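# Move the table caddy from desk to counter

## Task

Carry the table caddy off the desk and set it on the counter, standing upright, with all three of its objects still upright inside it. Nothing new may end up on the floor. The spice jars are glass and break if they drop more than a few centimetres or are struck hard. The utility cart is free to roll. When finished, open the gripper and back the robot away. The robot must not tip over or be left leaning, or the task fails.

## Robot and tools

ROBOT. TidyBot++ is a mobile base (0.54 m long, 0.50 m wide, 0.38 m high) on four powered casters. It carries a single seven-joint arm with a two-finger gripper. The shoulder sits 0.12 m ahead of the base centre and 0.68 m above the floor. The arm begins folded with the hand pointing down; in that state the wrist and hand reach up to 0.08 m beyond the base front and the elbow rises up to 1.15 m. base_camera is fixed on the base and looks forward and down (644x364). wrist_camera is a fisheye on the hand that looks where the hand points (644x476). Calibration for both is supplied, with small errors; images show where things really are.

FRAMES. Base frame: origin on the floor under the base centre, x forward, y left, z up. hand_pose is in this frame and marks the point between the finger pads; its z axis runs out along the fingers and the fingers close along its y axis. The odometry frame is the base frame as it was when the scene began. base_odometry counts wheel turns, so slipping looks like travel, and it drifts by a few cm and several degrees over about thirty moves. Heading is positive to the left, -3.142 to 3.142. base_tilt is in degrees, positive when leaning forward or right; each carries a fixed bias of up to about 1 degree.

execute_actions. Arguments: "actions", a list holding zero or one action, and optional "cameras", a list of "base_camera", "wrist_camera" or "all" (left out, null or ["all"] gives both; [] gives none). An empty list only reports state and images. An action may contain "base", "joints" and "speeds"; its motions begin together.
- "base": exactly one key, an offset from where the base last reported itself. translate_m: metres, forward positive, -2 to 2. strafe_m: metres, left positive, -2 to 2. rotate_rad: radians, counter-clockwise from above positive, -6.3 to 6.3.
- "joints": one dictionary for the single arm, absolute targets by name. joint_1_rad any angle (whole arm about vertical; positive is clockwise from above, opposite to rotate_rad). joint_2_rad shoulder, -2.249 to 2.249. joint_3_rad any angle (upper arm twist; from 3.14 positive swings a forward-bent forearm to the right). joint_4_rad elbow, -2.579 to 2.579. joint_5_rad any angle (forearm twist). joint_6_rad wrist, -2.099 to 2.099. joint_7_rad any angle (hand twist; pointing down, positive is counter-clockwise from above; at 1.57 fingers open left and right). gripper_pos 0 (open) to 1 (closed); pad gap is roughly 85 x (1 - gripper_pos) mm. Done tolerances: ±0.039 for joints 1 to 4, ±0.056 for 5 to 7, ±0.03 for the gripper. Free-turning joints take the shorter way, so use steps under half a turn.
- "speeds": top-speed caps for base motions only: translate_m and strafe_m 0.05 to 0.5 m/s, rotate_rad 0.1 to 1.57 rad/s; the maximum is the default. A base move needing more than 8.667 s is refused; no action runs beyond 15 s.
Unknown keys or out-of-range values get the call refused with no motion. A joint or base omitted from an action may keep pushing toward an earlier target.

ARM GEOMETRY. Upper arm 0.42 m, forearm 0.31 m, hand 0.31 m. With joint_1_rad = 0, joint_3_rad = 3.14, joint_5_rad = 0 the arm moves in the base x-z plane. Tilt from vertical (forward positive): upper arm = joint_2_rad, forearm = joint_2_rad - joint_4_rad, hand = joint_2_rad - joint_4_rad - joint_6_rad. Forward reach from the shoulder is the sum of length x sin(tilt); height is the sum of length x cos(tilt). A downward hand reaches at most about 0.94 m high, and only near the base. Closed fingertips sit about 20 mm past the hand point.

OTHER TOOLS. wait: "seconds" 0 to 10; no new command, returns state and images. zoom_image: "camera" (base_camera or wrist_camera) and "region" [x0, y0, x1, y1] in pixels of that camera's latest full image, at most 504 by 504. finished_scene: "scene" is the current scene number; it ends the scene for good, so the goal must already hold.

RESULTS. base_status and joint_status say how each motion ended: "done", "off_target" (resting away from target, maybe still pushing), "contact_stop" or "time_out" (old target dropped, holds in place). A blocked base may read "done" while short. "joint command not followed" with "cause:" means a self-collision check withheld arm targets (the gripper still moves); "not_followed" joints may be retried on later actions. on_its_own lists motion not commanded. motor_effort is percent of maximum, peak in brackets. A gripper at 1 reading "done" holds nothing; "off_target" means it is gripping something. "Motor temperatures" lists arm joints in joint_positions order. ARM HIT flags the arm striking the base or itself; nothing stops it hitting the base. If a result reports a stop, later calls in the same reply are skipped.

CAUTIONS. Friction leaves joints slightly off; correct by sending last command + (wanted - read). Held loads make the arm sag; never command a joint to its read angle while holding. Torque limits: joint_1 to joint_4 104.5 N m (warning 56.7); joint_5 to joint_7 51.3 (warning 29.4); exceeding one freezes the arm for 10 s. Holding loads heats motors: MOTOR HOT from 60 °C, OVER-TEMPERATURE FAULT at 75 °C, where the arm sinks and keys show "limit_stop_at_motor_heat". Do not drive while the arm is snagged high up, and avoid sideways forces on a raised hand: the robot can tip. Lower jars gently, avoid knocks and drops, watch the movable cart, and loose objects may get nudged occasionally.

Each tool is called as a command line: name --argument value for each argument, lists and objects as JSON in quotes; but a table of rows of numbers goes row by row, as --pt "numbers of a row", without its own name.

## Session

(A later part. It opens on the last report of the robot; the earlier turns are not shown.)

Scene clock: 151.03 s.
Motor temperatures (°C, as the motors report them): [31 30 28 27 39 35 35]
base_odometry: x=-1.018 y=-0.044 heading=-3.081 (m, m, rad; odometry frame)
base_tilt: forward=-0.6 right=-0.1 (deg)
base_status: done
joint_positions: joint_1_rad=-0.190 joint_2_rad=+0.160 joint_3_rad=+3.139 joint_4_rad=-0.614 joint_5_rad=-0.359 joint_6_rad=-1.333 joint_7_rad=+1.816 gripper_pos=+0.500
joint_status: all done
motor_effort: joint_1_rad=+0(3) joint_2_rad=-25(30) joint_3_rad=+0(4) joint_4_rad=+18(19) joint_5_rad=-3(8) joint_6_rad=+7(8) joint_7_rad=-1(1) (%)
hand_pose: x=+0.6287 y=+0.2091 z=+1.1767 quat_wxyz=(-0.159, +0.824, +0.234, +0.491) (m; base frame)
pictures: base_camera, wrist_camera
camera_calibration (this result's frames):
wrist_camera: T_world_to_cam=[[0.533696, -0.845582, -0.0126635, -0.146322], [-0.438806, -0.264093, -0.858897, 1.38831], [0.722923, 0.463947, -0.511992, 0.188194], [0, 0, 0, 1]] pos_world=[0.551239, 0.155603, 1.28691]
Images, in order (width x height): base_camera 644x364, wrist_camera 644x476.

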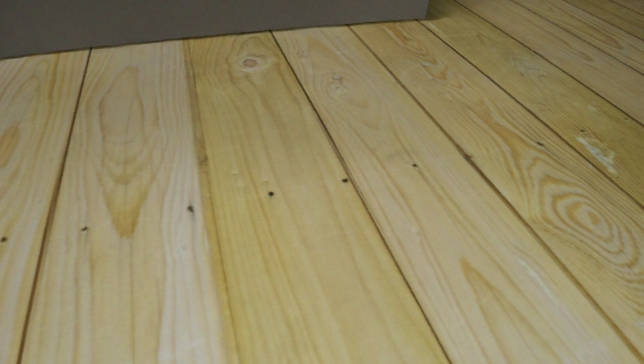

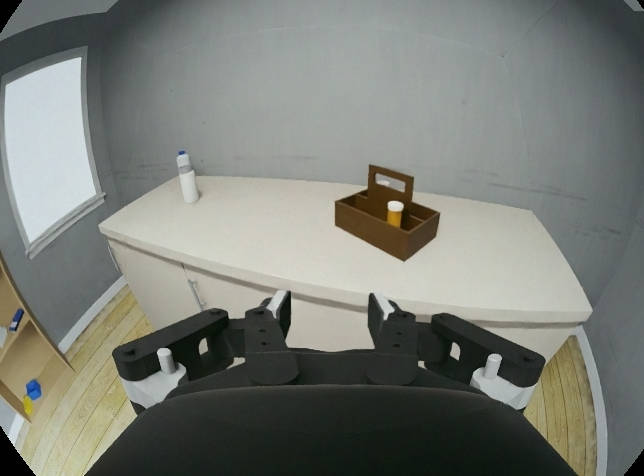

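execute_actions --actions '[{"base":{"translate_m":0.55},"joints":{"joint_1_rad":0.15,"joint_2_rad":0.25,"joint_4_rad":-0.54,"joint_5_rad":-0.95,"joint_6_rad":-1.91,"joint_7_rad":2.42,"gripper_pos":0.0}}]'

Scene clock: 165.23 s.
Motor temperatures (°C, as the motors report them): [31 30 28 27 39 35 35]
base_odometry: x=-1.567 y=-0.078 heading=-3.080 (m, m, rad; odometry frame)
base_tilt: forward=-0.6 right=-0.1 (deg)
base_status: done
joint_positions: joint_1_rad=+0.141 joint_2_rad=+0.257 joint_3_rad=+3.139 joint_4_rad=-0.556 joint_5_rad=-0.934 joint_6_rad=-1.882 joint_7_rad=+2.394 gripper_pos=+0.000
joint_status: all done
motor_effort: joint_1_rad=+1(1) joint_2_rad=-25(28) joint_3_rad=-1(2) joint_4_rad=+14(18) joint_5_rad=-6(5) joint_6_rad=+5(7) joint_7_rad=-1(0) (%)
hand_pose: x=+0.5350 y=+0.1836 z=+1.1118 quat_wxyz=(-0.252, +0.743, +0.509, +0.355) (m; base frame)
pictures: base_camera, wrist_camera
camera_calibration (this result's frames):
wrist_camera: T_world_to_cam=[[0.932519, -0.361048, 0.00729563, -0.443199], [-0.233415, -0.618036, -0.750699, 1.11949], [0.275547, 0.698338, -0.660604, 0.596022], [0, 0, 0, 1]] pos_world=[0.510365, 0.115646, 1.23737]
Images, in order (width x height): base_camera 644x364, wrist_camera 644x476.

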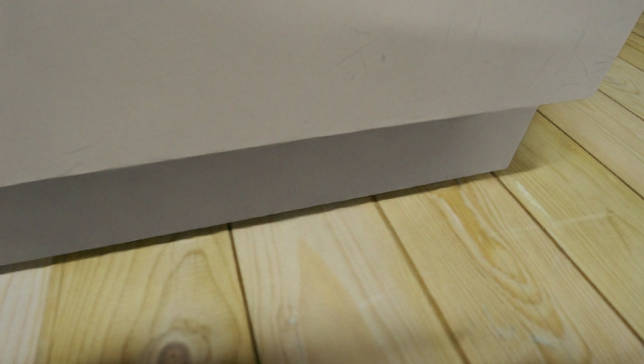

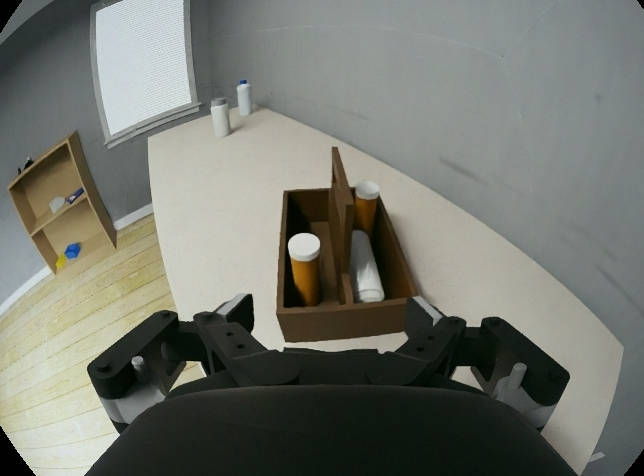

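zoom_image --camera "wrist_camera" --region '[260, 140, 440, 350]'

Region (260, 140, 440, 350) of wrist_camera's 644x476 image, scaled by 2.400; it fills the left 432 columns of this view, and the rest is white.

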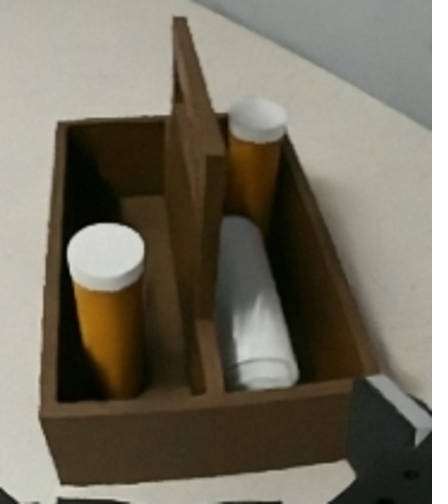

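execute_actions --actions '[{"base":{"translate_m":0.05},"joints":{"joint_1_rad":-0.2,"joint_2_rad":0.18,"joint_4_rad":-0.85,"joint_5_rad":-0.995,"joint_6_rad":-1.315,"joint_7_rad":2.655,"gripper_pos":0.2},"speeds":{"translate_m":0.1}}]' --cameras '["wrist_camera"]'

execute_actions --actions '[{"joints":{"joint_4_rad":-1.0}}]' --cameras '["wrist_camera"]'

Scene clock: 253.97 s.
Motor temperatures (°C, as the motors report them): [31 30 28 27 39 35 35]
base_odometry: x=-1.617 y=-0.081 heading=-3.079 (m, m, rad; odometry frame)
base_tilt: forward=-0.6 right=-0.1 (deg)
base_status: done
joint_positions: joint_1_rad=-0.194 joint_2_rad=+0.192 joint_3_rad=+3.139 joint_4_rad=-0.832 joint_5_rad=-0.973 joint_6_rad=-1.347 joint_7_rad=+2.626 gripper_pos=+0.200
joint_status: all done
motor_effort: joint_1_rad=+0(2) joint_2_rad=-27(31) joint_3_rad=-1(2) joint_4_rad=+18(18) joint_5_rad=-7(7) joint_6_rad=+5(5) joint_7_rad=-1(1) (%)
hand_pose: x=+0.5568 y=+0.3440 z=+1.1483 quat_wxyz=(-0.282, +0.620, +0.541, +0.494) (m; base frame)
pictures: wrist_camera
camera_calibration (this result's frames):
wrist_camera: T_world_to_cam=[[0.942074, -0.267155, 0.202793, -0.668066], [0.0679318, -0.440111, -0.89537, 1.18818], [0.328454, 0.857281, -0.396469, 0.114717], [0, 0, 0, 1]] pos_world=[0.510973, 0.246112, 1.24483]
Images, in order (width x height): wrist_camera 644x476.

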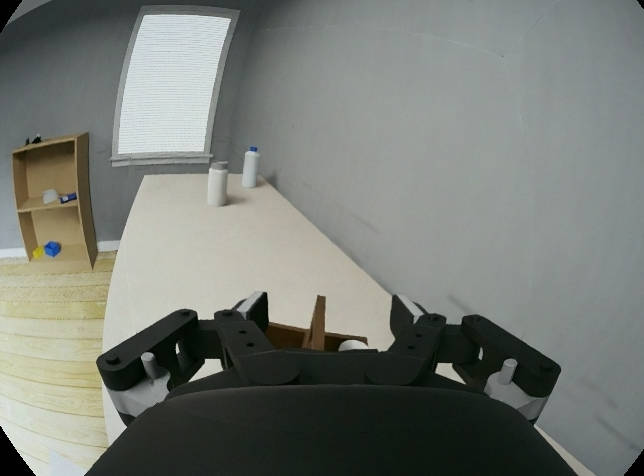

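Scene clock: 255.03 s.
Motor temperatures (°C, as the motors report them): [31 30 28 27 39 35 35]
base_odometry: x=-1.617 y=-0.081 heading=-3.079 (m, m, rad; odometry frame)
base_tilt: forward=-0.6 right=-0.1 (deg)
base_status: not commanded
joint_positions: joint_1_rad=-0.194 joint_2_rad=+0.187 joint_3_rad=+3.139 joint_4_rad=-0.986 joint_5_rad=-0.973 joint_6_rad=-1.347 joint_7_rad=+2.626 gripper_pos=+0.200
joint_status: all done
motor_effort: joint_1_rad=+0(0) joint_2_rad=-27(29) joint_3_rad=-1(2) joint_4_rad=+19(21) joint_5_rad=-8(8) joint_6_rad=+4(5) joint_7_rad=-1(1) (%)
hand_pose: x=+0.5580 y=+0.3443 z=+1.0863 quat_wxyz=(-0.312, +0.658, +0.526, +0.439) (m; base frame)
pictures: wrist_camera
camera_calibration (this result's frames):
wrist_camera: T_world_to_cam=[[0.962205, -0.26295, 0.0708416, -0.525842], [-0.0622905, -0.465751, -0.882721, 1.20055], [0.265106, 0.844945, -0.464528, 0.203011], [0, 0, 0, 1]] pos_world=[0.526931, 0.249352, 1.1913]
Images, in order (width x height): wrist_camera 644x476.

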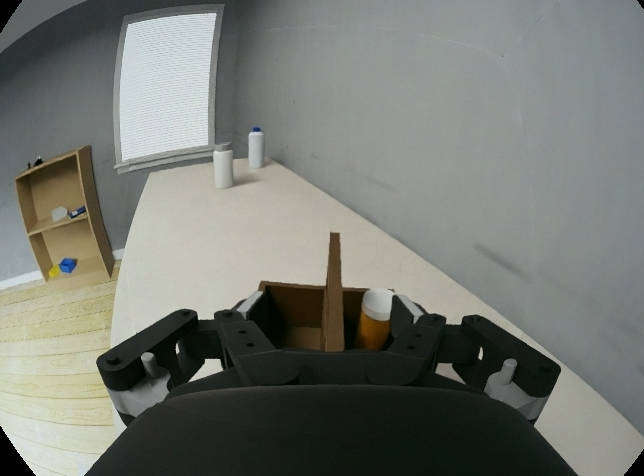

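execute_actions --actions '[{"joints":{"joint_2_rad":0.205,"joint_4_rad":-1.05,"gripper_pos":0.45}}]' --cameras '["wrist_camera"]'

Scene clock: 258.73 s.
Motor temperatures (°C, as the motors report them): [31 30 28 27 39 35 35]
base_odometry: x=-1.617 y=-0.081 heading=-3.079 (m, m, rad; odometry frame)
base_tilt: forward=-0.6 right=-0.1 (deg)
base_status: not commanded
joint_positions: joint_1_rad=-0.194 joint_2_rad=+0.199 joint_3_rad=+3.139 joint_4_rad=-1.035 joint_5_rad=-0.973 joint_6_rad=-1.347 joint_7_rad=+2.626 gripper_pos=+0.450
joint_status: all done
motor_effort: joint_1_rad=+0(0) joint_2_rad=-28(30) joint_3_rad=-2(1) joint_4_rad=+20(20) joint_5_rad=-8(8) joint_6_rad=+4(4) joint_7_rad=-1(1) (%)
hand_pose: x=+0.5615 y=+0.3450 z=+1.0601 quat_wxyz=(-0.323, +0.673, +0.519, +0.417) (m; base frame)
pictures: wrist_camera
camera_calibration (this result's frames):
wrist_camera: T_world_to_cam=[[0.96482, -0.262375, 0.0167745, -0.471464], [-0.114283, -0.475996, -0.87199, 1.19929], [0.236773, 0.839397, -0.489236, 0.23334], [0, 0, 0, 1]] pos_world=[0.536688, 0.251295, 1.16784]
Images, in order (width x height): wrist_camera 644x476.

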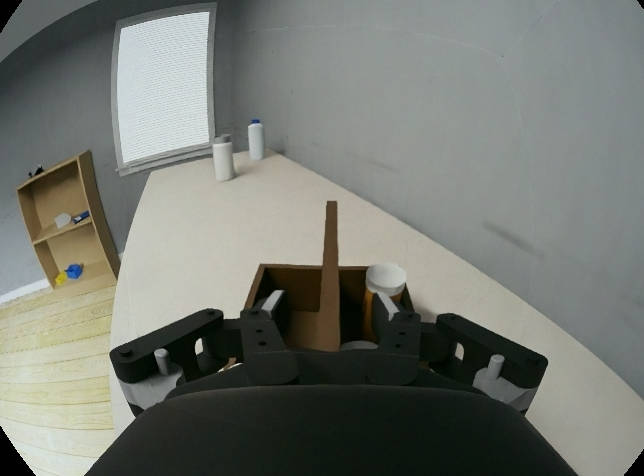

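execute_actions --actions '[{"joints":{"gripper_pos":1.0}}]' --cameras '[]'

execute_actions --actions '[{"joints":{"joint_2_rad":0.175,"joint_4_rad":-0.865,"joint_5_rad":-0.955,"joint_6_rad":-1.437,"joint_7_rad":2.49}}]' --cameras '["wrist_camera"]'

Scene clock: 263.23 s.
Motor temperatures (°C, as the motors report them): [31 30 28 27 39 35 35]
base_odometry: x=-1.617 y=-0.081 heading=-3.079 (m, m, rad; odometry frame)
base_tilt: forward=-0.6 right=-0.1 (deg)
base_status: not commanded
joint_positions: joint_1_rad=-0.194 joint_2_rad=+0.199 joint_3_rad=+3.139 joint_4_rad=-1.035 joint_5_rad=-0.973 joint_6_rad=-1.347 joint_7_rad=+2.626 gripper_pos=+0.934
joint_status: gripper_pos off_target (ended at +0.934, target +1.000)
motor_effort: joint_1_rad=-1(0) joint_2_rad=-28(28) joint_3_rad=-1(1) joint_4_rad=+20(20) joint_5_rad=-8(8) joint_6_rad=+4(4) joint_7_rad=-1(1) (%)
hand_pose: x=+0.5614 y=+0.3450 z=+1.0601 quat_wxyz=(-0.323, +0.673, +0.519, +0.417) (m; base frame)
pictures: none
No camera images: the call's "cameras" was empty. Leave "cameras" out to get every camera's image.

Scene clock: 264.57 s.
Motor temperatures (°C, as the motors report them): [31 30 28 27 39 35 35]
base_odometry: x=-1.617 y=-0.081 heading=-3.079 (m, m, rad; odometry frame)
base_tilt: forward=-0.6 right=-0.1 (deg)
base_status: not commanded
joint_positions: joint_1_rad=-0.194 joint_2_rad=+0.203 joint_3_rad=+3.139 joint_4_rad=-0.901 joint_5_rad=-0.951 joint_6_rad=-1.422 joint_7_rad=+2.518 gripper_pos=+0.934
joint_status: all done
motor_effort: joint_1_rad=+0(2) joint_2_rad=-33(37) joint_3_rad=-2(2) joint_4_rad=+23(25) joint_5_rad=-11(13) joint_6_rad=+7(7) joint_7_rad=-1(0) (%)
hand_pose: x=+0.5475 y=+0.3419 z=+1.0970 quat_wxyz=(-0.322, +0.673, +0.519, +0.417) (m; base frame)
pictures: wrist_camera
camera_calibration (this result's frames):
wrist_camera: T_world_to_cam=[[0.964669, -0.26279, 0.0188246, -0.461441], [-0.113148, -0.477757, -0.871175, 1.22749], [0.23793, 0.838266, -0.490611, 0.25861], [0, 0, 0, 1]] pos_world=[0.522495, 0.248396, 1.20492]
Images, in order (width x height): wrist_camera 644x476.

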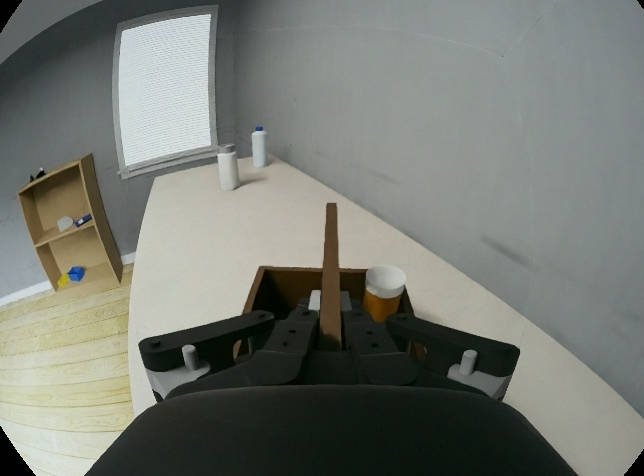

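execute_actions --actions '[{"base":{"translate_m":-0.26},"joints":{"joint_2_rad":0.168,"joint_4_rad":-0.858,"joint_5_rad":-0.72,"joint_6_rad":-1.13,"joint_7_rad":2.263},"speeds":{"translate_m":0.3}}]' --cameras '["wrist_camera"]'

Scene clock: 276.73 s.
Motor temperatures (°C, as the motors report them): [31 31 28 27 39 35 35]
base_odometry: x=-1.357 y=-0.065 heading=-3.078 (m, m, rad; odometry frame)
base_tilt: forward=-0.6 right=-0.1 (deg)
base_status: done
joint_positions: joint_1_rad=-0.193 joint_2_rad=+0.195 joint_3_rad=+3.144 joint_4_rad=-0.895 joint_5_rad=-0.693 joint_6_rad=-1.154 joint_7_rad=+2.278 gripper_pos=+0.934
joint_status: all done
motor_effort: joint_1_rad=+0(3) joint_2_rad=-35(41) joint_3_rad=-1(5) joint_4_rad=+26(28) joint_5_rad=-9(11) joint_6_rad=+10(11) joint_7_rad=+0(2) (%)
hand_pose: x=+0.6471 y=+0.2887 z=+1.1040 quat_wxyz=(-0.224, +0.759, +0.378, +0.481) (m; base frame)
pictures: wrist_camera
camera_calibration (this result's frames):
wrist_camera: T_world_to_cam=[[0.781817, -0.622013, 0.0431569, -0.376534], [-0.270688, -0.400955, -0.875193, 1.30362], [0.561685, 0.672559, -0.481844, 0.11156], [0, 0, 0, 1]] pos_world=[0.584593, 0.213454, 1.21093]
Images, in order (width x height): wrist_camera 644x476.

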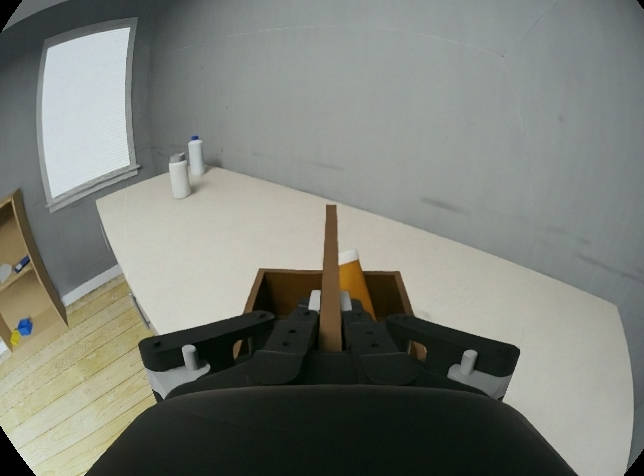

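zoom_image --camera "wrist_camera" --region '[230, 195, 440, 370]'

Region (230, 195, 440, 370) of wrist_camera's 644x476 image, scaled by 2.400.

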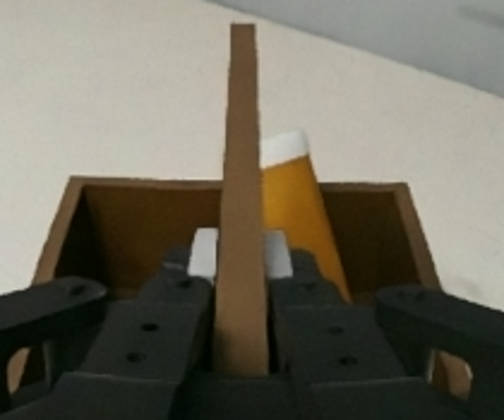

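execute_actions --actions '[{"base":{"rotate_rad":-0.6},"speeds":{"rotate_rad":0.4}}]' --cameras '["wrist_camera"]'

execute_actions --actions '[{"base":{"strafe_m":0.18},"speeds":{"strafe_m":0.15}}]'

Scene clock: 288.50 s.
Motor temperatures (°C, as the motors report them): [31 31 28 27 39 35 35]
base_odometry: x=-1.358 y=-0.064 heading=+2.606 (m, m, rad; odometry frame)
base_tilt: forward=-0.6 right=-0.1 (deg)
base_status: done
joint_positions: joint_1_rad=-0.197 joint_2_rad=+0.195 joint_3_rad=+3.138 joint_4_rad=-0.895 joint_5_rad=-0.693 joint_6_rad=-1.154 joint_7_rad=+2.278 gripper_pos=+0.934
joint_status: not commanded
motor_effort: joint_1_rad=+0(3) joint_2_rad=-35(36) joint_3_rad=-1(4) joint_4_rad=+25(26) joint_5_rad=-9(10) joint_6_rad=+9(10) joint_7_rad=-1(1) (%)
hand_pose: x=+0.6443 y=+0.2934 z=+1.1042 quat_wxyz=(-0.227, +0.757, +0.381, +0.480) (m; base frame)
pictures: wrist_camera
camera_calibration (this result's frames):
wrist_camera: T_world_to_cam=[[0.787901, -0.614344, 0.0423422, -0.376661], [-0.266921, -0.402674, -0.875561, 1.30341], [0.554946, 0.678553, -0.481249, 0.112005], [0, 0, 0, 1]] pos_world=[0.582523, 0.217449, 1.21107]
Images, in order (width x height): wrist_camera 644x476.

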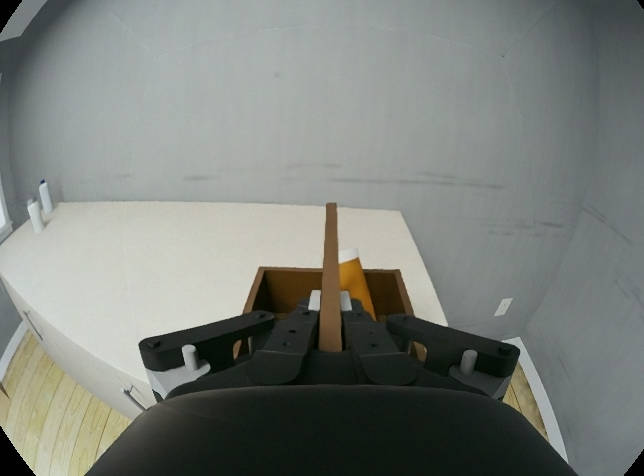

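Scene clock: 290.37 s.
Motor temperatures (°C, as the motors report them): [31 31 28 27 39 35 35]
base_odometry: x=-1.450 y=-0.219 heading=+2.605 (m, m, rad; odometry frame)
base_tilt: forward=-0.6 right=-0.1 (deg)
base_status: done
joint_positions: joint_1_rad=-0.200 joint_2_rad=+0.195 joint_3_rad=+3.138 joint_4_rad=-0.895 joint_5_rad=-0.693 joint_6_rad=-1.154 joint_7_rad=+2.278 gripper_pos=+0.934
joint_status: not commanded
motor_effort: joint_1_rad=+1(3) joint_2_rad=-35(37) joint_3_rad=-1(4) joint_4_rad=+25(26) joint_5_rad=-8(9) joint_6_rad=+10(10) joint_7_rad=-1(0) (%)
hand_pose: x=+0.6433 y=+0.2951 z=+1.1042 quat_wxyz=(-0.227, +0.756, +0.382, +0.480) (m; base frame)
pictures: base_camera, wrist_camera
camera_calibration (this result's frames):
wrist_camera: T_world_to_cam=[[0.789868, -0.611814, 0.0423411, -0.376895], [-0.265629, -0.403528, -0.875561, 1.30326], [0.552766, 0.68033, -0.481249, 0.112265], [0, 0, 0, 1]] pos_world=[0.581824, 0.218935, 1.21107]
Images, in order (width x height): base_camera 644x364, wrist_camera 644x476.

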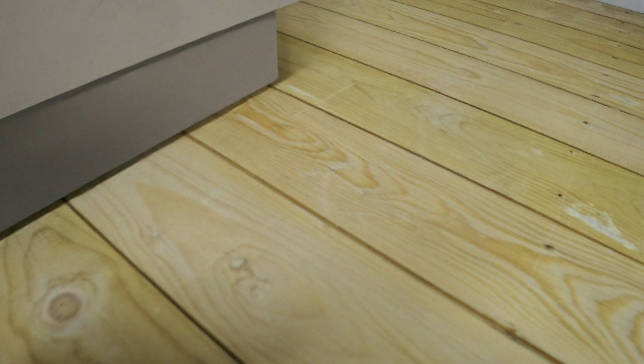

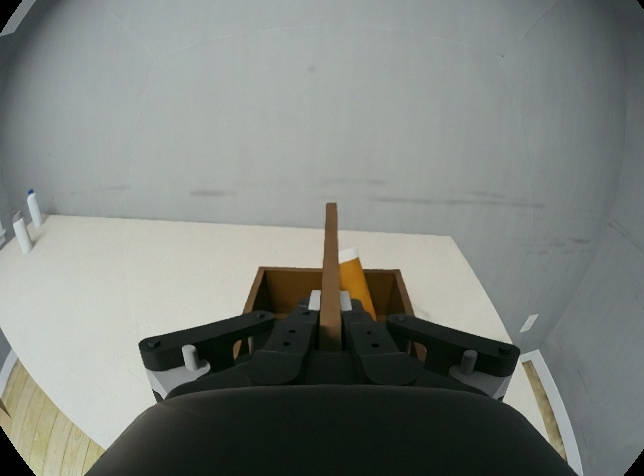

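execute_actions --actions '[{"joints":{"joint_4_rad":-0.95,"joint_5_rad":-0.75,"joint_6_rad":-1.065,"joint_7_rad":2.327}}]' --cameras '[]'

execute_actions --actions '[{"joints":{"joint_4_rad":-1.01,"joint_5_rad":-0.775,"joint_6_rad":-1.02,"joint_7_rad":2.372}}]' --cameras '[]'

Scene clock: 298.70 s.
Motor temperatures (°C, as the motors report them): [31 31 28 27 39 35 35]
base_odometry: x=-1.450 y=-0.219 heading=+2.605 (m, m, rad; odometry frame)
base_tilt: forward=-0.6 right=-0.1 (deg)
base_status: not commanded
joint_positions: joint_1_rad=-0.200 joint_2_rad=+0.201 joint_3_rad=+3.138 joint_4_rad=-0.965 joint_5_rad=-0.705 joint_6_rad=-1.124 joint_7_rad=+2.298 gripper_pos=+0.934
joint_status: joint_6_rad off_target (ended at -1.124, target -1.065); the others done
motor_effort: joint_1_rad=+1(0) joint_2_rad=-36(39) joint_3_rad=+0(2) joint_4_rad=+26(27) joint_5_rad=-9(9) joint_6_rad=+9(9) joint_7_rad=-1(1) (%)
hand_pose: x=+0.6504 y=+0.2966 z=+1.0748 quat_wxyz=(-0.233, +0.767, +0.377, +0.464) (m; base frame)
pictures: none
No camera images: the call's "cameras" was empty. Leave "cameras" out to get every camera's image.

Scene clock: 299.50 s.
Motor temperatures (°C, as the motors report them): [31 31 28 27 39 35 35]
base_odometry: x=-1.450 y=-0.219 heading=+2.605 (m, m, rad; odometry frame)
base_tilt: forward=-0.6 right=-0.1 (deg)
base_status: not commanded
joint_positions: joint_1_rad=-0.200 joint_2_rad=+0.201 joint_3_rad=+3.138 joint_4_rad=-1.020 joint_5_rad=-0.733 joint_6_rad=-1.074 joint_7_rad=+2.344 gripper_pos=+0.934
joint_status: all done
motor_effort: joint_1_rad=+0(0) joint_2_rad=-35(37) joint_3_rad=-2(2) joint_4_rad=+26(27) joint_5_rad=-8(10) joint_6_rad=+8(10) joint_7_rad=-1(1) (%)
hand_pose: x=+0.6578 y=+0.2994 z=+1.0620 quat_wxyz=(-0.236, +0.764, +0.376, +0.469) (m; base frame)
pictures: none
No camera images: the call's "cameras" was empty. Leave "cameras" out to get every camera's image.

execute_actions --actions '[{"joints":{"joint_4_rad":-1.04,"joint_6_rad":-1.005,"joint_7_rad":2.385}}]' --cameras '[]'

Scene clock: 303.17 s.
Motor temperatures (°C, as the motors report them): [31 31 28 27 39 35 35]
base_odometry: x=-1.450 y=-0.219 heading=+2.605 (m, m, rad; odometry frame)
base_tilt: forward=-0.6 right=-0.1 (deg)
base_status: not commanded
joint_positions: joint_1_rad=-0.200 joint_2_rad=+0.196 joint_3_rad=+3.138 joint_4_rad=-1.040 joint_5_rad=-0.741 joint_6_rad=-1.056 joint_7_rad=+2.356 gripper_pos=+0.934
joint_status: all done
motor_effort: joint_1_rad=+0(1) joint_2_rad=-33(36) joint_3_rad=-1(1) joint_4_rad=+25(25) joint_5_rad=-8(8) joint_6_rad=+7(9) joint_7_rad=-1(1) (%)
hand_pose: x=+0.6591 y=+0.2993 z=+1.0596 quat_wxyz=(-0.235, +0.763, +0.374, +0.471) (m; base frame)
pictures: none
No camera images: the call's "cameras" was empty. Leave "cameras" out to get every camera's image.

execute_actions --actions '[{"joints":{"gripper_pos":0.45}}]' --cameras '[]'

execute_actions --actions '[{"joints":{"joint_4_rad":-0.8}}]' --cameras '[]'

execute_actions --actions '[{"base":{"rotate_rad":0.92},"joints":{"joint_2_rad":-0.2,"joint_4_rad":-0.9}}]' --cameras '[]'

Scene clock: 315.30 s.
Motor temperatures (°C, as the motors report them): [31 31 28 27 39 35 35]
base_odometry: x=-1.450 y=-0.219 heading=+2.605 (m, m, rad; odometry frame)
base_tilt: forward=-0.6 right=-0.1 (deg)
base_status: not commanded
joint_positions: joint_1_rad=-0.200 joint_2_rad=+0.177 joint_3_rad=+3.138 joint_4_rad=-1.040 joint_5_rad=-0.752 joint_6_rad=-1.040 joint_7_rad=+2.356 gripper_pos=+0.450
joint_status: all done
motor_effort: joint_1_rad=+0(1) joint_2_rad=-28(35) joint_3_rad=+0(0) joint_4_rad=+21(25) joint_5_rad=-6(8) joint_6_rad=+6(8) joint_7_rad=-1(1) (%)
hand_pose: x=+0.6540 y=+0.2989 z=+1.0764 quat_wxyz=(-0.237, +0.755, +0.370, +0.487) (m; base frame)
pictures: none
No camera images: the call's "cameras" was empty. Leave "cameras" out to get every camera's image.

Scene clock: 316.57 s.
Motor temperatures (°C, as the motors report them): [31 31 28 27 39 35 35]
base_odometry: x=-1.450 y=-0.219 heading=+2.605 (m, m, rad; odometry frame)
base_tilt: forward=-0.6 right=-0.1 (deg)
base_status: not commanded
joint_positions: joint_1_rad=-0.200 joint_2_rad=+0.170 joint_3_rad=+3.138 joint_4_rad=-0.813 joint_5_rad=-0.753 joint_6_rad=-1.039 joint_7_rad=+2.356 gripper_pos=+0.450
joint_status: all done
motor_effort: joint_1_rad=+1(0) joint_2_rad=-27(30) joint_3_rad=-1(1) joint_4_rad=+20(23) joint_5_rad=-5(6) joint_6_rad=+7(7) joint_7_rad=-1(1) (%)
hand_pose: x=+0.6422 y=+0.2965 z=+1.1960 quat_wxyz=(-0.211, +0.689, +0.383, +0.579) (m; base frame)
pictures: none
No camera images: the call's "cameras" was empty. Leave "cameras" out to get every camera's image.

Scene clock: 318.47 s.
Motor temperatures (°C, as the motors report them): [31 31 28 27 39 35 35]
base_odometry: x=-1.450 y=-0.219 heading=-2.760 (m, m, rad; odometry frame)
base_tilt: forward=-0.6 right=-0.1 (deg)
base_status: done
joint_positions: joint_1_rad=-0.202 joint_2_rad=-0.208 joint_3_rad=+3.131 joint_4_rad=-0.881 joint_5_rad=-0.760 joint_6_rad=-1.038 joint_7_rad=+2.356 gripper_pos=+0.450
joint_status: all done
motor_effort: joint_1_rad=+1(3) joint_2_rad=-7(30) joint_3_rad=+1(3) joint_4_rad=+16(21) joint_5_rad=-4(6) joint_6_rad=+7(8) joint_7_rad=-1(1) (%)
hand_pose: x=+0.4308 y=+0.2590 z=+1.3413 quat_wxyz=(-0.177, +0.584, +0.395, +0.687) (m; base frame)
pictures: none
No camera images: the call's "cameras" was empty. Leave "cameras" out to get every camera's image.

execute_actions --actions '[{"base":{"strafe_m":-0.38},"joints":{"joint_1_rad":0.005,"joint_2_rad":-0.09,"joint_3_rad":3.15,"joint_4_rad":-0.785,"joint_5_rad":0.015,"joint_6_rad":-1.93,"joint_7_rad":1.55,"gripper_pos":0.0}}]'

Scene clock: 323.17 s.
Motor temperatures (°C, as the motors report them): [31 31 28 27 39 35 35]
base_odometry: x=-1.592 y=+0.133 heading=-2.759 (m, m, rad; odometry frame)
base_tilt: forward=-0.6 right=-0.1 (deg)
base_status: done
joint_positions: joint_1_rad=+0.002 joint_2_rad=-0.091 joint_3_rad=+3.143 joint_4_rad=-0.804 joint_5_rad=+0.015 joint_6_rad=-1.911 joint_7_rad=+1.568 gripper_pos=+0.000
joint_status: all done
motor_effort: joint_1_rad=+1(2) joint_2_rad=-11(13) joint_3_rad=-1(4) joint_4_rad=+15(17) joint_5_rad=-1(4) joint_6_rad=+4(9) joint_7_rad=+0(1) (%)
hand_pose: x=+0.4403 y=-0.0043 z=+1.0679 quat_wxyz=(+0.006, +0.967, -0.007, +0.255) (m; base frame)
pictures: base_camera, wrist_camera
camera_calibration (this result's frames):
wrist_camera: T_world_to_cam=[[-0.01475, -0.999445, 0.029877, -0.0321924], [-0.893657, -0.000225976, -0.44875, 0.919219], [0.448508, -0.0333188, -0.893158, 0.893382], [0, 0, 0, 1]] pos_world=[0.420303, -0.00220031, 1.21139]
Images, in order (width x height): base_camera 644x364, wrist_camera 644x476.

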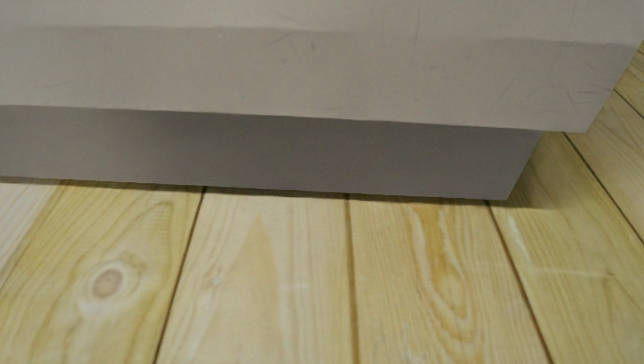

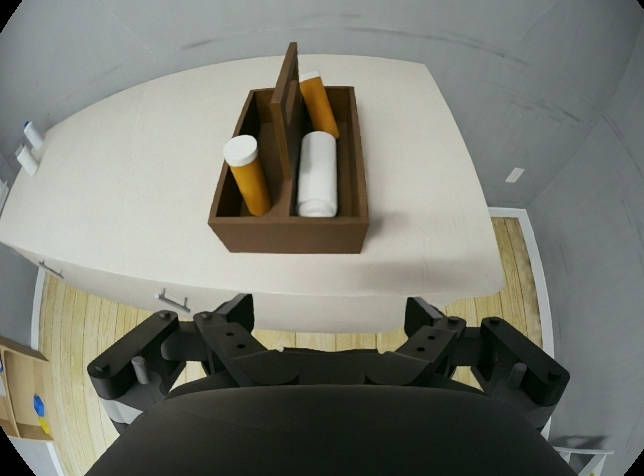

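zoom_image --camera "wrist_camera" --region '[190, 35, 410, 265]'

Region (190, 35, 410, 265) of wrist_camera's 644x476 image, scaled by 2.191; it fills the left 482 columns of this view, and the rest is white.

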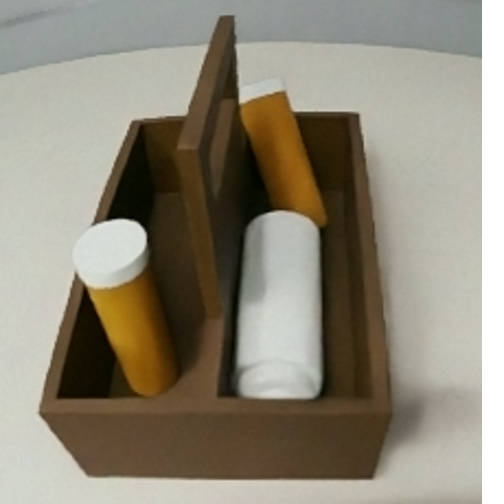

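execute_actions --actions '[{"base":{"translate_m":0.15},"joints":{"joint_2_rad":0.0,"joint_4_rad":-0.755,"joint_5_rad":-0.01,"joint_6_rad":-2.005,"joint_7_rad":-0.02},"speeds":{"translate_m":0.1}}]'

Scene clock: 340.40 s.
Motor temperatures (°C, as the motors report them): [31 31 28 27 39 35 35]
base_odometry: x=-1.731 y=+0.077 heading=-2.759 (m, m, rad; odometry frame)
base_tilt: forward=-0.6 right=-0.1 (deg)
base_status: done
joint_positions: joint_1_rad=+0.002 joint_2_rad=-0.003 joint_3_rad=+3.143 joint_4_rad=-0.775 joint_5_rad=+0.014 joint_6_rad=-1.970 joint_7_rad=-0.011 gripper_pos=+0.000
joint_status: all done
motor_effort: joint_1_rad=+1(1) joint_2_rad=-17(18) joint_3_rad=-1(0) joint_4_rad=+15(17) joint_5_rad=+0(0) joint_6_rad=+3(5) joint_7_rad=-1(0) (%)
hand_pose: x=+0.4582 y=-0.0040 z=+1.0413 quat_wxyz=(-0.137, +0.685, -0.701, +0.144) (m; base frame)
pictures: base_camera, wrist_camera
camera_calibration (this result's frames):
wrist_camera: T_world_to_cam=[[-0.927511, 0.00775253, -0.373715, 0.811639], [-0.00660188, 0.999289, 0.0371148, 0.0149115], [0.373737, 0.0368916, -0.926801, 0.931237], [0, 0, 0, 1]] pos_world=[0.404865, -0.055548, 1.16584]
Images, in order (width x height): base_camera 644x364, wrist_camera 644x476.

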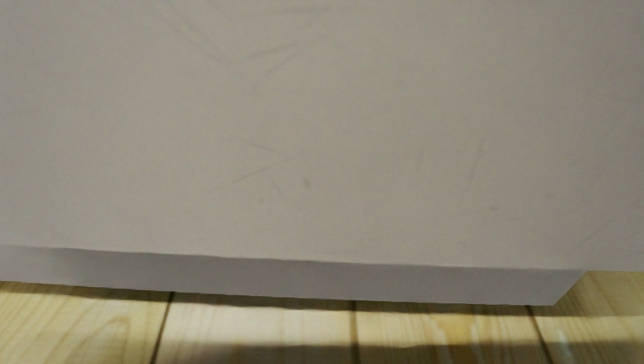

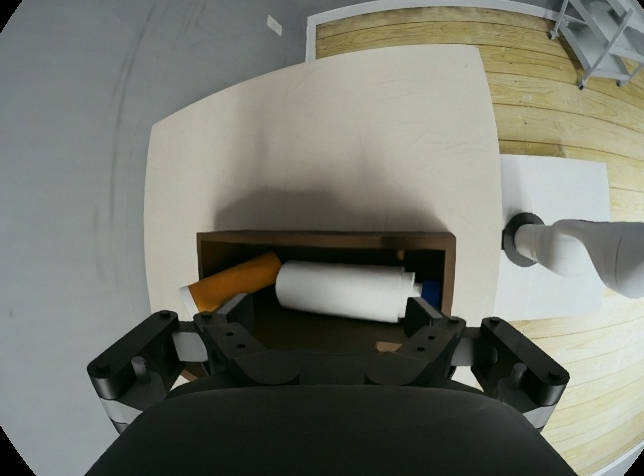

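zoom_image --camera "wrist_camera" --region '[170, 220, 470, 360]'

zoom_image --camera "wrist_camera" --region '[370, 230, 470, 330]'

Region (170, 220, 470, 360) of wrist_camera's 644x476 image, scaled by 1.680; it fills the top 235 rows of this view, and the rest is white.

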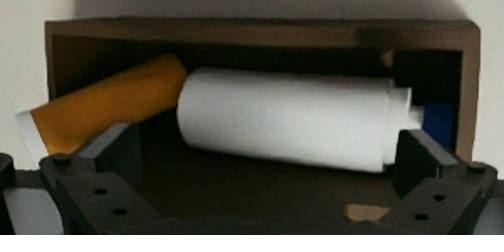

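Region (370, 230, 470, 330) of wrist_camera's 644x476 image, scaled by 5.040.

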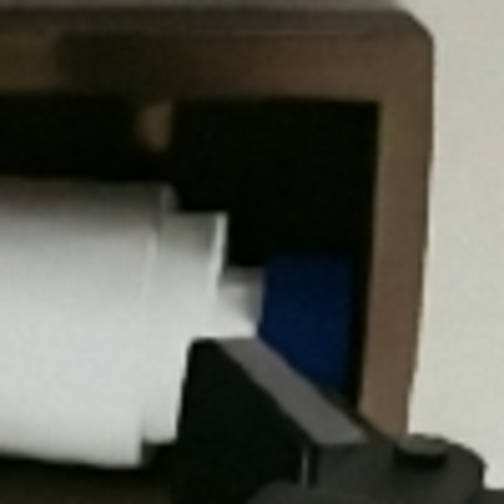

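execute_actions --actions '[{"base":{"translate_m":-0.089},"joints":{"joint_1_rad":-0.052},"speeds":{"translate_m":0.15}}]' --cameras '[]'

execute_actions --actions '[{"joints":{"joint_2_rad":-0.028,"joint_4_rad":-0.988,"joint_6_rad":-1.863}}]' --cameras '["wrist_camera"]'

Scene clock: 361.43 s.
Motor temperatures (°C, as the motors report them): [31 30 28 27 39 35 35]
base_odometry: x=-1.649 y=+0.111 heading=-2.759 (m, m, rad; odometry frame)
base_tilt: forward=-0.6 right=-0.1 (deg)
base_status: done
joint_positions: joint_1_rad=-0.046 joint_2_rad=-0.003 joint_3_rad=+3.143 joint_4_rad=-0.773 joint_5_rad=+0.011 joint_6_rad=-1.972 joint_7_rad=-0.011 gripper_pos=+0.000
joint_status: all done
motor_effort: joint_1_rad=+1(0) joint_2_rad=-15(19) joint_3_rad=-1(1) joint_4_rad=+15(16) joint_5_rad=+0(0) joint_6_rad=+3(4) joint_7_rad=-1(1) (%)
hand_pose: x=+0.4577 y=+0.0133 z=+1.0415 quat_wxyz=(-0.141, +0.702, -0.684, +0.140) (m; base frame)
pictures: none
No camera images: the call's "cameras" was empty. Leave "cameras" out to get every camera's image.

Scene clock: 362.67 s.
Motor temperatures (°C, as the motors report them): [31 30 28 27 39 35 35]
base_odometry: x=-1.649 y=+0.111 heading=-2.759 (m, m, rad; odometry frame)
base_tilt: forward=-0.6 right=-0.1 (deg)
base_status: not commanded
joint_positions: joint_1_rad=-0.046 joint_2_rad=-0.012 joint_3_rad=+3.143 joint_4_rad=-0.972 joint_5_rad=+0.011 joint_6_rad=-1.897 joint_7_rad=-0.011 gripper_pos=+0.000
joint_status: all done
motor_effort: joint_1_rad=+0(0) joint_2_rad=-16(17) joint_3_rad=+0(0) joint_4_rad=+17(17) joint_5_rad=+0(0) joint_6_rad=+2(6) joint_7_rad=-2(1) (%)
hand_pose: x=+0.4586 y=+0.0133 z=+0.9839 quat_wxyz=(-0.099, +0.710, -0.690, +0.101) (m; base frame)
pictures: wrist_camera
camera_calibration (this result's frames):
wrist_camera: T_world_to_cam=[[-0.963899, -0.0410678, -0.263081, 0.698893], [-0.0533639, 0.997783, 0.0397622, 0.0186276], [0.260865, 0.0523658, -0.963954, 0.965356], [0, 0, 0, 1]] pos_world=[0.422829, -0.040436, 1.11368]
Images, in order (width x height): wrist_camera 644x476.

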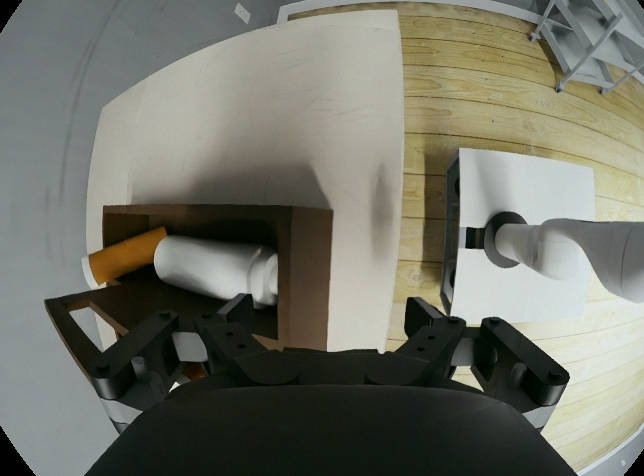

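execute_actions --actions '[{"joints":{"joint_2_rad":-0.058,"joint_4_rad":-1.127,"joint_6_rad":-1.75}}]' --cameras '["wrist_camera"]'

Scene clock: 369.97 s.
Motor temperatures (°C, as the motors report them): [31 30 28 27 39 35 35]
base_odometry: x=-1.649 y=+0.111 heading=-2.759 (m, m, rad; odometry frame)
base_tilt: forward=-0.6 right=-0.1 (deg)
base_status: not commanded
joint_positions: joint_1_rad=-0.046 joint_2_rad=-0.042 joint_3_rad=+3.143 joint_4_rad=-1.110 joint_5_rad=+0.011 joint_6_rad=-1.784 joint_7_rad=-0.011 gripper_pos=+0.000
joint_status: all done
motor_effort: joint_1_rad=+1(0) joint_2_rad=-16(17) joint_3_rad=+0(0) joint_4_rad=+18(19) joint_5_rad=+0(0) joint_6_rad=+2(3) joint_7_rad=-1(0) (%)
hand_pose: x=+0.4653 y=+0.0134 z=+0.9552 quat_wxyz=(-0.101, +0.710, -0.689, +0.103) (m; base frame)
pictures: wrist_camera
camera_calibration (this result's frames):
wrist_camera: T_world_to_cam=[[-0.962519, -0.0422109, -0.26791, 0.701858], [-0.0546371, 0.997741, 0.0390944, 0.0211779], [0.265654, 0.0522669, -0.96265, 0.932385], [0, 0, 0, 1]] pos_world=[0.429017, -0.0402369, 1.08477]
Images, in order (width x height): wrist_camera 644x476.

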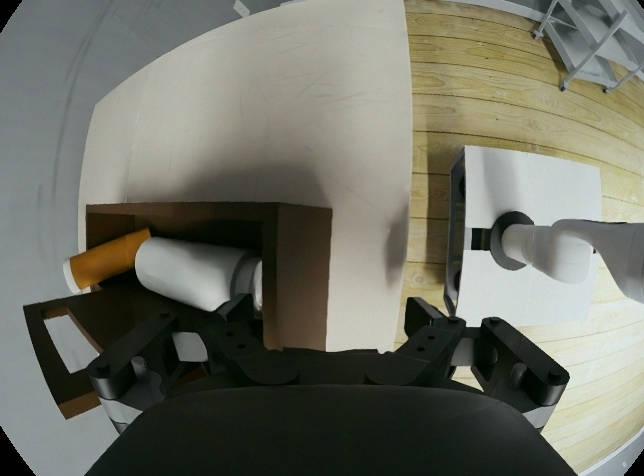

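execute_actions --actions '[{"joints":{"joint_2_rad":0.065,"joint_4_rad":-0.99,"joint_6_rad":-1.965}}]' --cameras '["wrist_camera"]'

Scene clock: 379.90 s.
Motor temperatures (°C, as the motors report them): [31 30 28 27 39 35 35]
base_odometry: x=-1.649 y=+0.111 heading=-2.759 (m, m, rad; odometry frame)
base_tilt: forward=-0.6 right=-0.1 (deg)
base_status: not commanded
joint_positions: joint_1_rad=-0.046 joint_2_rad=+0.056 joint_3_rad=+3.143 joint_4_rad=-1.006 joint_5_rad=+0.011 joint_6_rad=-1.932 joint_7_rad=-0.011 gripper_pos=+0.000
joint_status: all done
motor_effort: joint_1_rad=+0(0) joint_2_rad=-19(21) joint_3_rad=+0(0) joint_4_rad=+17(18) joint_5_rad=+0(0) joint_6_rad=+1(2) joint_7_rad=-1(1) (%)
hand_pose: x=+0.4627 y=+0.0135 z=+0.9471 quat_wxyz=(-0.050, +0.715, -0.695, +0.054) (m; base frame)
pictures: wrist_camera
camera_calibration (this result's frames):
wrist_camera: T_world_to_cam=[[-0.990733, -0.0419236, -0.129193, 0.578822], [-0.0475328, 0.998042, 0.040643, 0.0165219], [0.127236, 0.0464073, -0.990786, 1.01607], [0, 0, 0, 1]] pos_world=[0.444963, -0.0393761, 1.08081]
Images, in order (width x height): wrist_camera 644x476.

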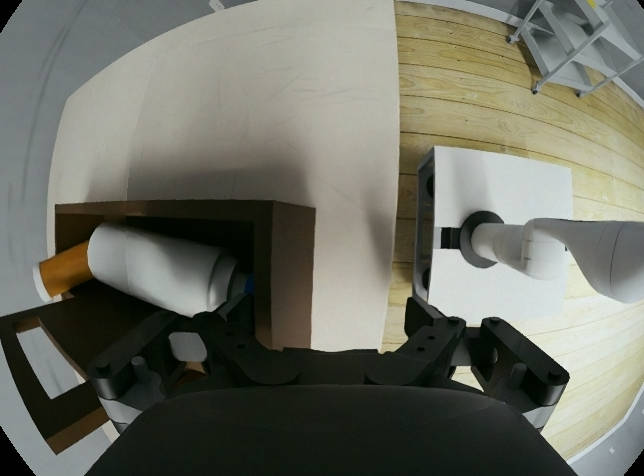

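zoom_image --camera "wrist_camera" --region '[20, 190, 330, 360]'

Region (20, 190, 330, 360) of wrist_camera's 644x476 image, scaled by 1.626; it fills the top 276 rows of this view, and the rest is white.

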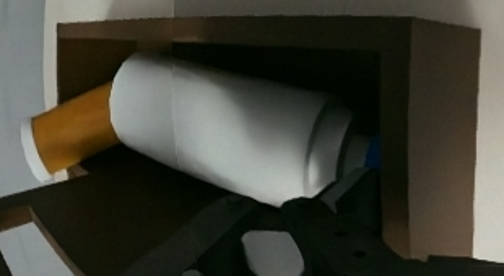

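execute_actions --actions '[]'

Scene clock: 394.70 s.
Motor temperatures (°C, as the motors report them): [31 30 28 27 39 35 35]
base_odometry: x=-1.649 y=+0.111 heading=-2.759 (m, m, rad; odometry frame)
base_tilt: forward=-0.6 right=-0.1 (deg)
base_status: not commanded
joint_positions: joint_1_rad=-0.046 joint_2_rad=+0.056 joint_3_rad=+3.143 joint_4_rad=-1.006 joint_5_rad=+0.011 joint_6_rad=-1.932 joint_7_rad=-0.011 gripper_pos=+0.000
joint_status: all done
motor_effort: joint_1_rad=+0(0) joint_2_rad=-19(21) joint_3_rad=+1(0) joint_4_rad=+17(18) joint_5_rad=+0(0) joint_6_rad=+1(2) joint_7_rad=-1(1) (%)
hand_pose: x=+0.4627 y=+0.0135 z=+0.9471 quat_wxyz=(-0.050, +0.715, -0.695, +0.054) (m; base frame)
pictures: base_camera, wrist_camera
camera_calibration (this result's frames):
wrist_camera: T_world_to_cam=[[-0.990733, -0.0419234, -0.129193, 0.578822], [-0.0475327, 0.998042, 0.0406433, 0.0165215], [0.127237, 0.0464076, -0.990786, 1.01607], [0, 0, 0, 1]] pos_world=[0.444963, -0.0393761, 1.08081]
Images, in order (width x height): base_camera 644x364, wrist_camera 644x476.

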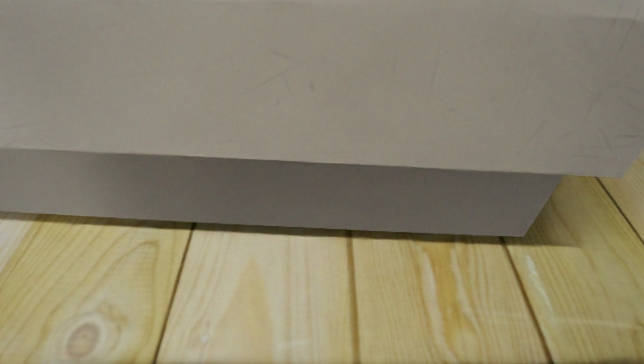

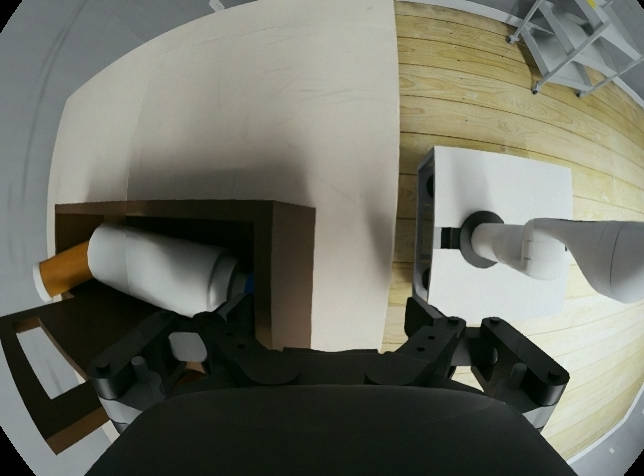

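zoom_image --camera "wrist_camera" --region '[20, 180, 330, 380]'

Region (20, 180, 330, 380) of wrist_camera's 644x476 image, scaled by 1.626; it fills the top 325 rows of this view, and the rest is white.

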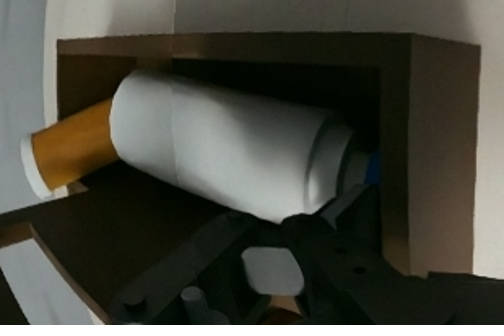

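execute_actions --actions '[{"joints":{"joint_2_rad":0.055,"joint_4_rad":-1.055,"joint_6_rad":-1.88}}]' --cameras '["wrist_camera"]'

Scene clock: 404.10 s.
Motor temperatures (°C, as the motors report them): [31 30 28 27 39 35 35]
base_odometry: x=-1.649 y=+0.111 heading=-2.759 (m, m, rad; odometry frame)
base_tilt: forward=-0.6 right=-0.1 (deg)
base_status: not commanded
joint_positions: joint_1_rad=-0.046 joint_2_rad=+0.048 joint_3_rad=+3.143 joint_4_rad=-1.035 joint_5_rad=+0.011 joint_6_rad=-1.912 joint_7_rad=-0.011 gripper_pos=+0.000
joint_status: all done
motor_effort: joint_1_rad=+0(0) joint_2_rad=-18(20) joint_3_rad=+0(0) joint_4_rad=+15(17) joint_5_rad=+0(0) joint_6_rad=+1(2) joint_7_rad=-1(1) (%)
hand_pose: x=+0.4620 y=+0.0135 z=+0.9417 quat_wxyz=(-0.050, +0.715, -0.695, +0.054) (m; base frame)
pictures: wrist_camera
camera_calibration (this result's frames):
wrist_camera: T_world_to_cam=[[-0.990779, -0.04213, -0.128773, 0.577024], [-0.0477093, 0.998038, 0.0405524, 0.0169343], [0.126812, 0.0463221, -0.990845, 1.01106], [0, 0, 0, 1]] pos_world=[0.444297, -0.0394254, 1.07542]
Images, in order (width x height): wrist_camera 644x476.

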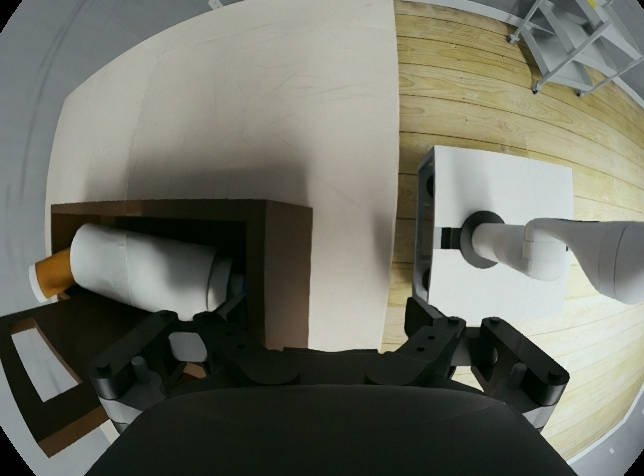

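execute_actions --actions '[{"joints":{"joint_2_rad":0.06,"joint_4_rad":-0.985,"joint_6_rad":-1.965}}]' --cameras '["wrist_camera"]'

Scene clock: 410.33 s.
Motor temperatures (°C, as the motors report them): [31 30 28 27 39 35 35]
base_odometry: x=-1.649 y=+0.111 heading=-2.759 (m, m, rad; odometry frame)
base_tilt: forward=-0.6 right=-0.1 (deg)
base_status: not commanded
joint_positions: joint_1_rad=-0.046 joint_2_rad=+0.052 joint_3_rad=+3.143 joint_4_rad=-0.999 joint_5_rad=+0.011 joint_6_rad=-1.930 joint_7_rad=-0.011 gripper_pos=+0.000
joint_status: all done
motor_effort: joint_1_rad=+0(1) joint_2_rad=-19(20) joint_3_rad=-1(0) joint_4_rad=+17(16) joint_5_rad=+0(0) joint_6_rad=+1(3) joint_7_rad=+0(1) (%)
hand_pose: x=+0.4630 y=+0.0135 z=+0.9509 quat_wxyz=(-0.055, +0.715, -0.695, +0.059) (m; base frame)
pictures: wrist_camera
camera_calibration (this result's frames):
wrist_camera: T_world_to_cam=[[-0.988931, -0.0418619, -0.14235, 0.59128], [-0.0480906, 0.998018, 0.0406, 0.0166688], [0.140368, 0.0469963, -0.988983, 1.01206], [0, 0, 0, 1]] pos_world=[0.443475, -0.0394469, 1.08441]
Images, in order (width x height): wrist_camera 644x476.

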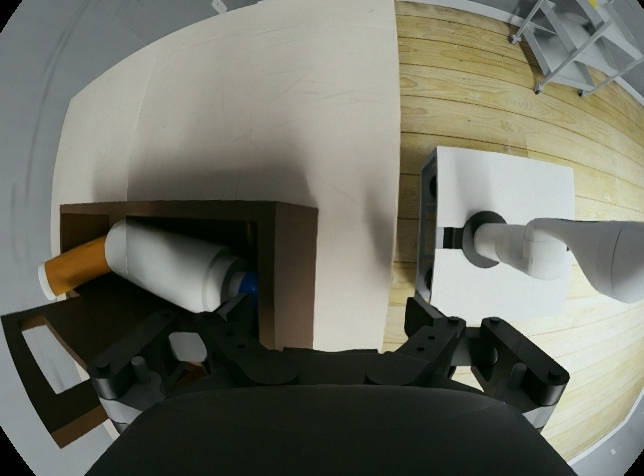

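zoom_image --camera "wrist_camera" --region '[150, 220, 330, 360]'

Region (150, 220, 330, 360) of wrist_camera's 644x476 image, scaled by 2.800.

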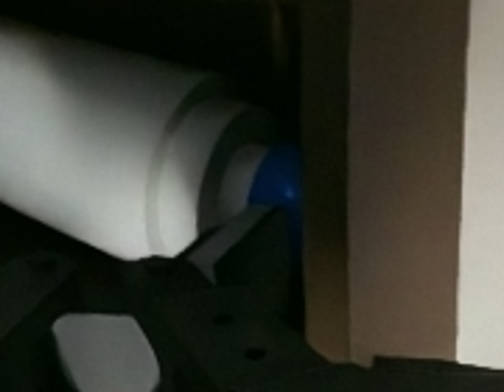

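execute_actions --actions '[{"base":{"translate_m":0.025},"speeds":{"translate_m":0.05}}]' --cameras '["wrist_camera"]'

Scene clock: 423.13 s.
Motor temperatures (°C, as the motors report them): [31 30 28 27 39 35 35]
base_odometry: x=-1.672 y=+0.101 heading=-2.759 (m, m, rad; odometry frame)
base_tilt: forward=-0.6 right=-0.1 (deg)
base_status: done
joint_positions: joint_1_rad=-0.046 joint_2_rad=+0.055 joint_3_rad=+3.143 joint_4_rad=-0.999 joint_5_rad=+0.011 joint_6_rad=-1.932 joint_7_rad=-0.011 gripper_pos=+0.000
joint_status: not commanded
motor_effort: joint_1_rad=+1(1) joint_2_rad=-20(22) joint_3_rad=+0(1) joint_4_rad=+16(18) joint_5_rad=+0(0) joint_6_rad=+1(2) joint_7_rad=-1(1) (%)
hand_pose: x=+0.4633 y=+0.0136 z=+0.9498 quat_wxyz=(-0.053, +0.715, -0.695, +0.057) (m; base frame)
pictures: wrist_camera
camera_calibration (this result's frames):
wrist_camera: T_world_to_cam=[[-0.989607, -0.0418843, -0.137567, 0.587247], [-0.0478904, 0.998025, 0.0406427, 0.0165723], [0.135593, 0.0468084, -0.989658, 1.01373], [0, 0, 0, 1]] pos_world=[0.444483, -0.0393942, 1.08336]
Images, in order (width x height): wrist_camera 644x476.

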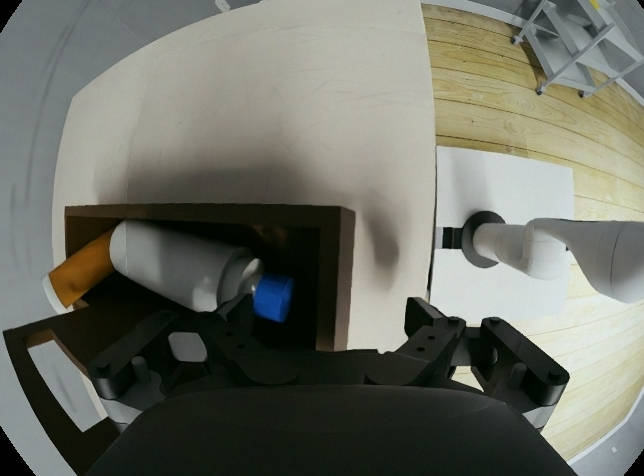

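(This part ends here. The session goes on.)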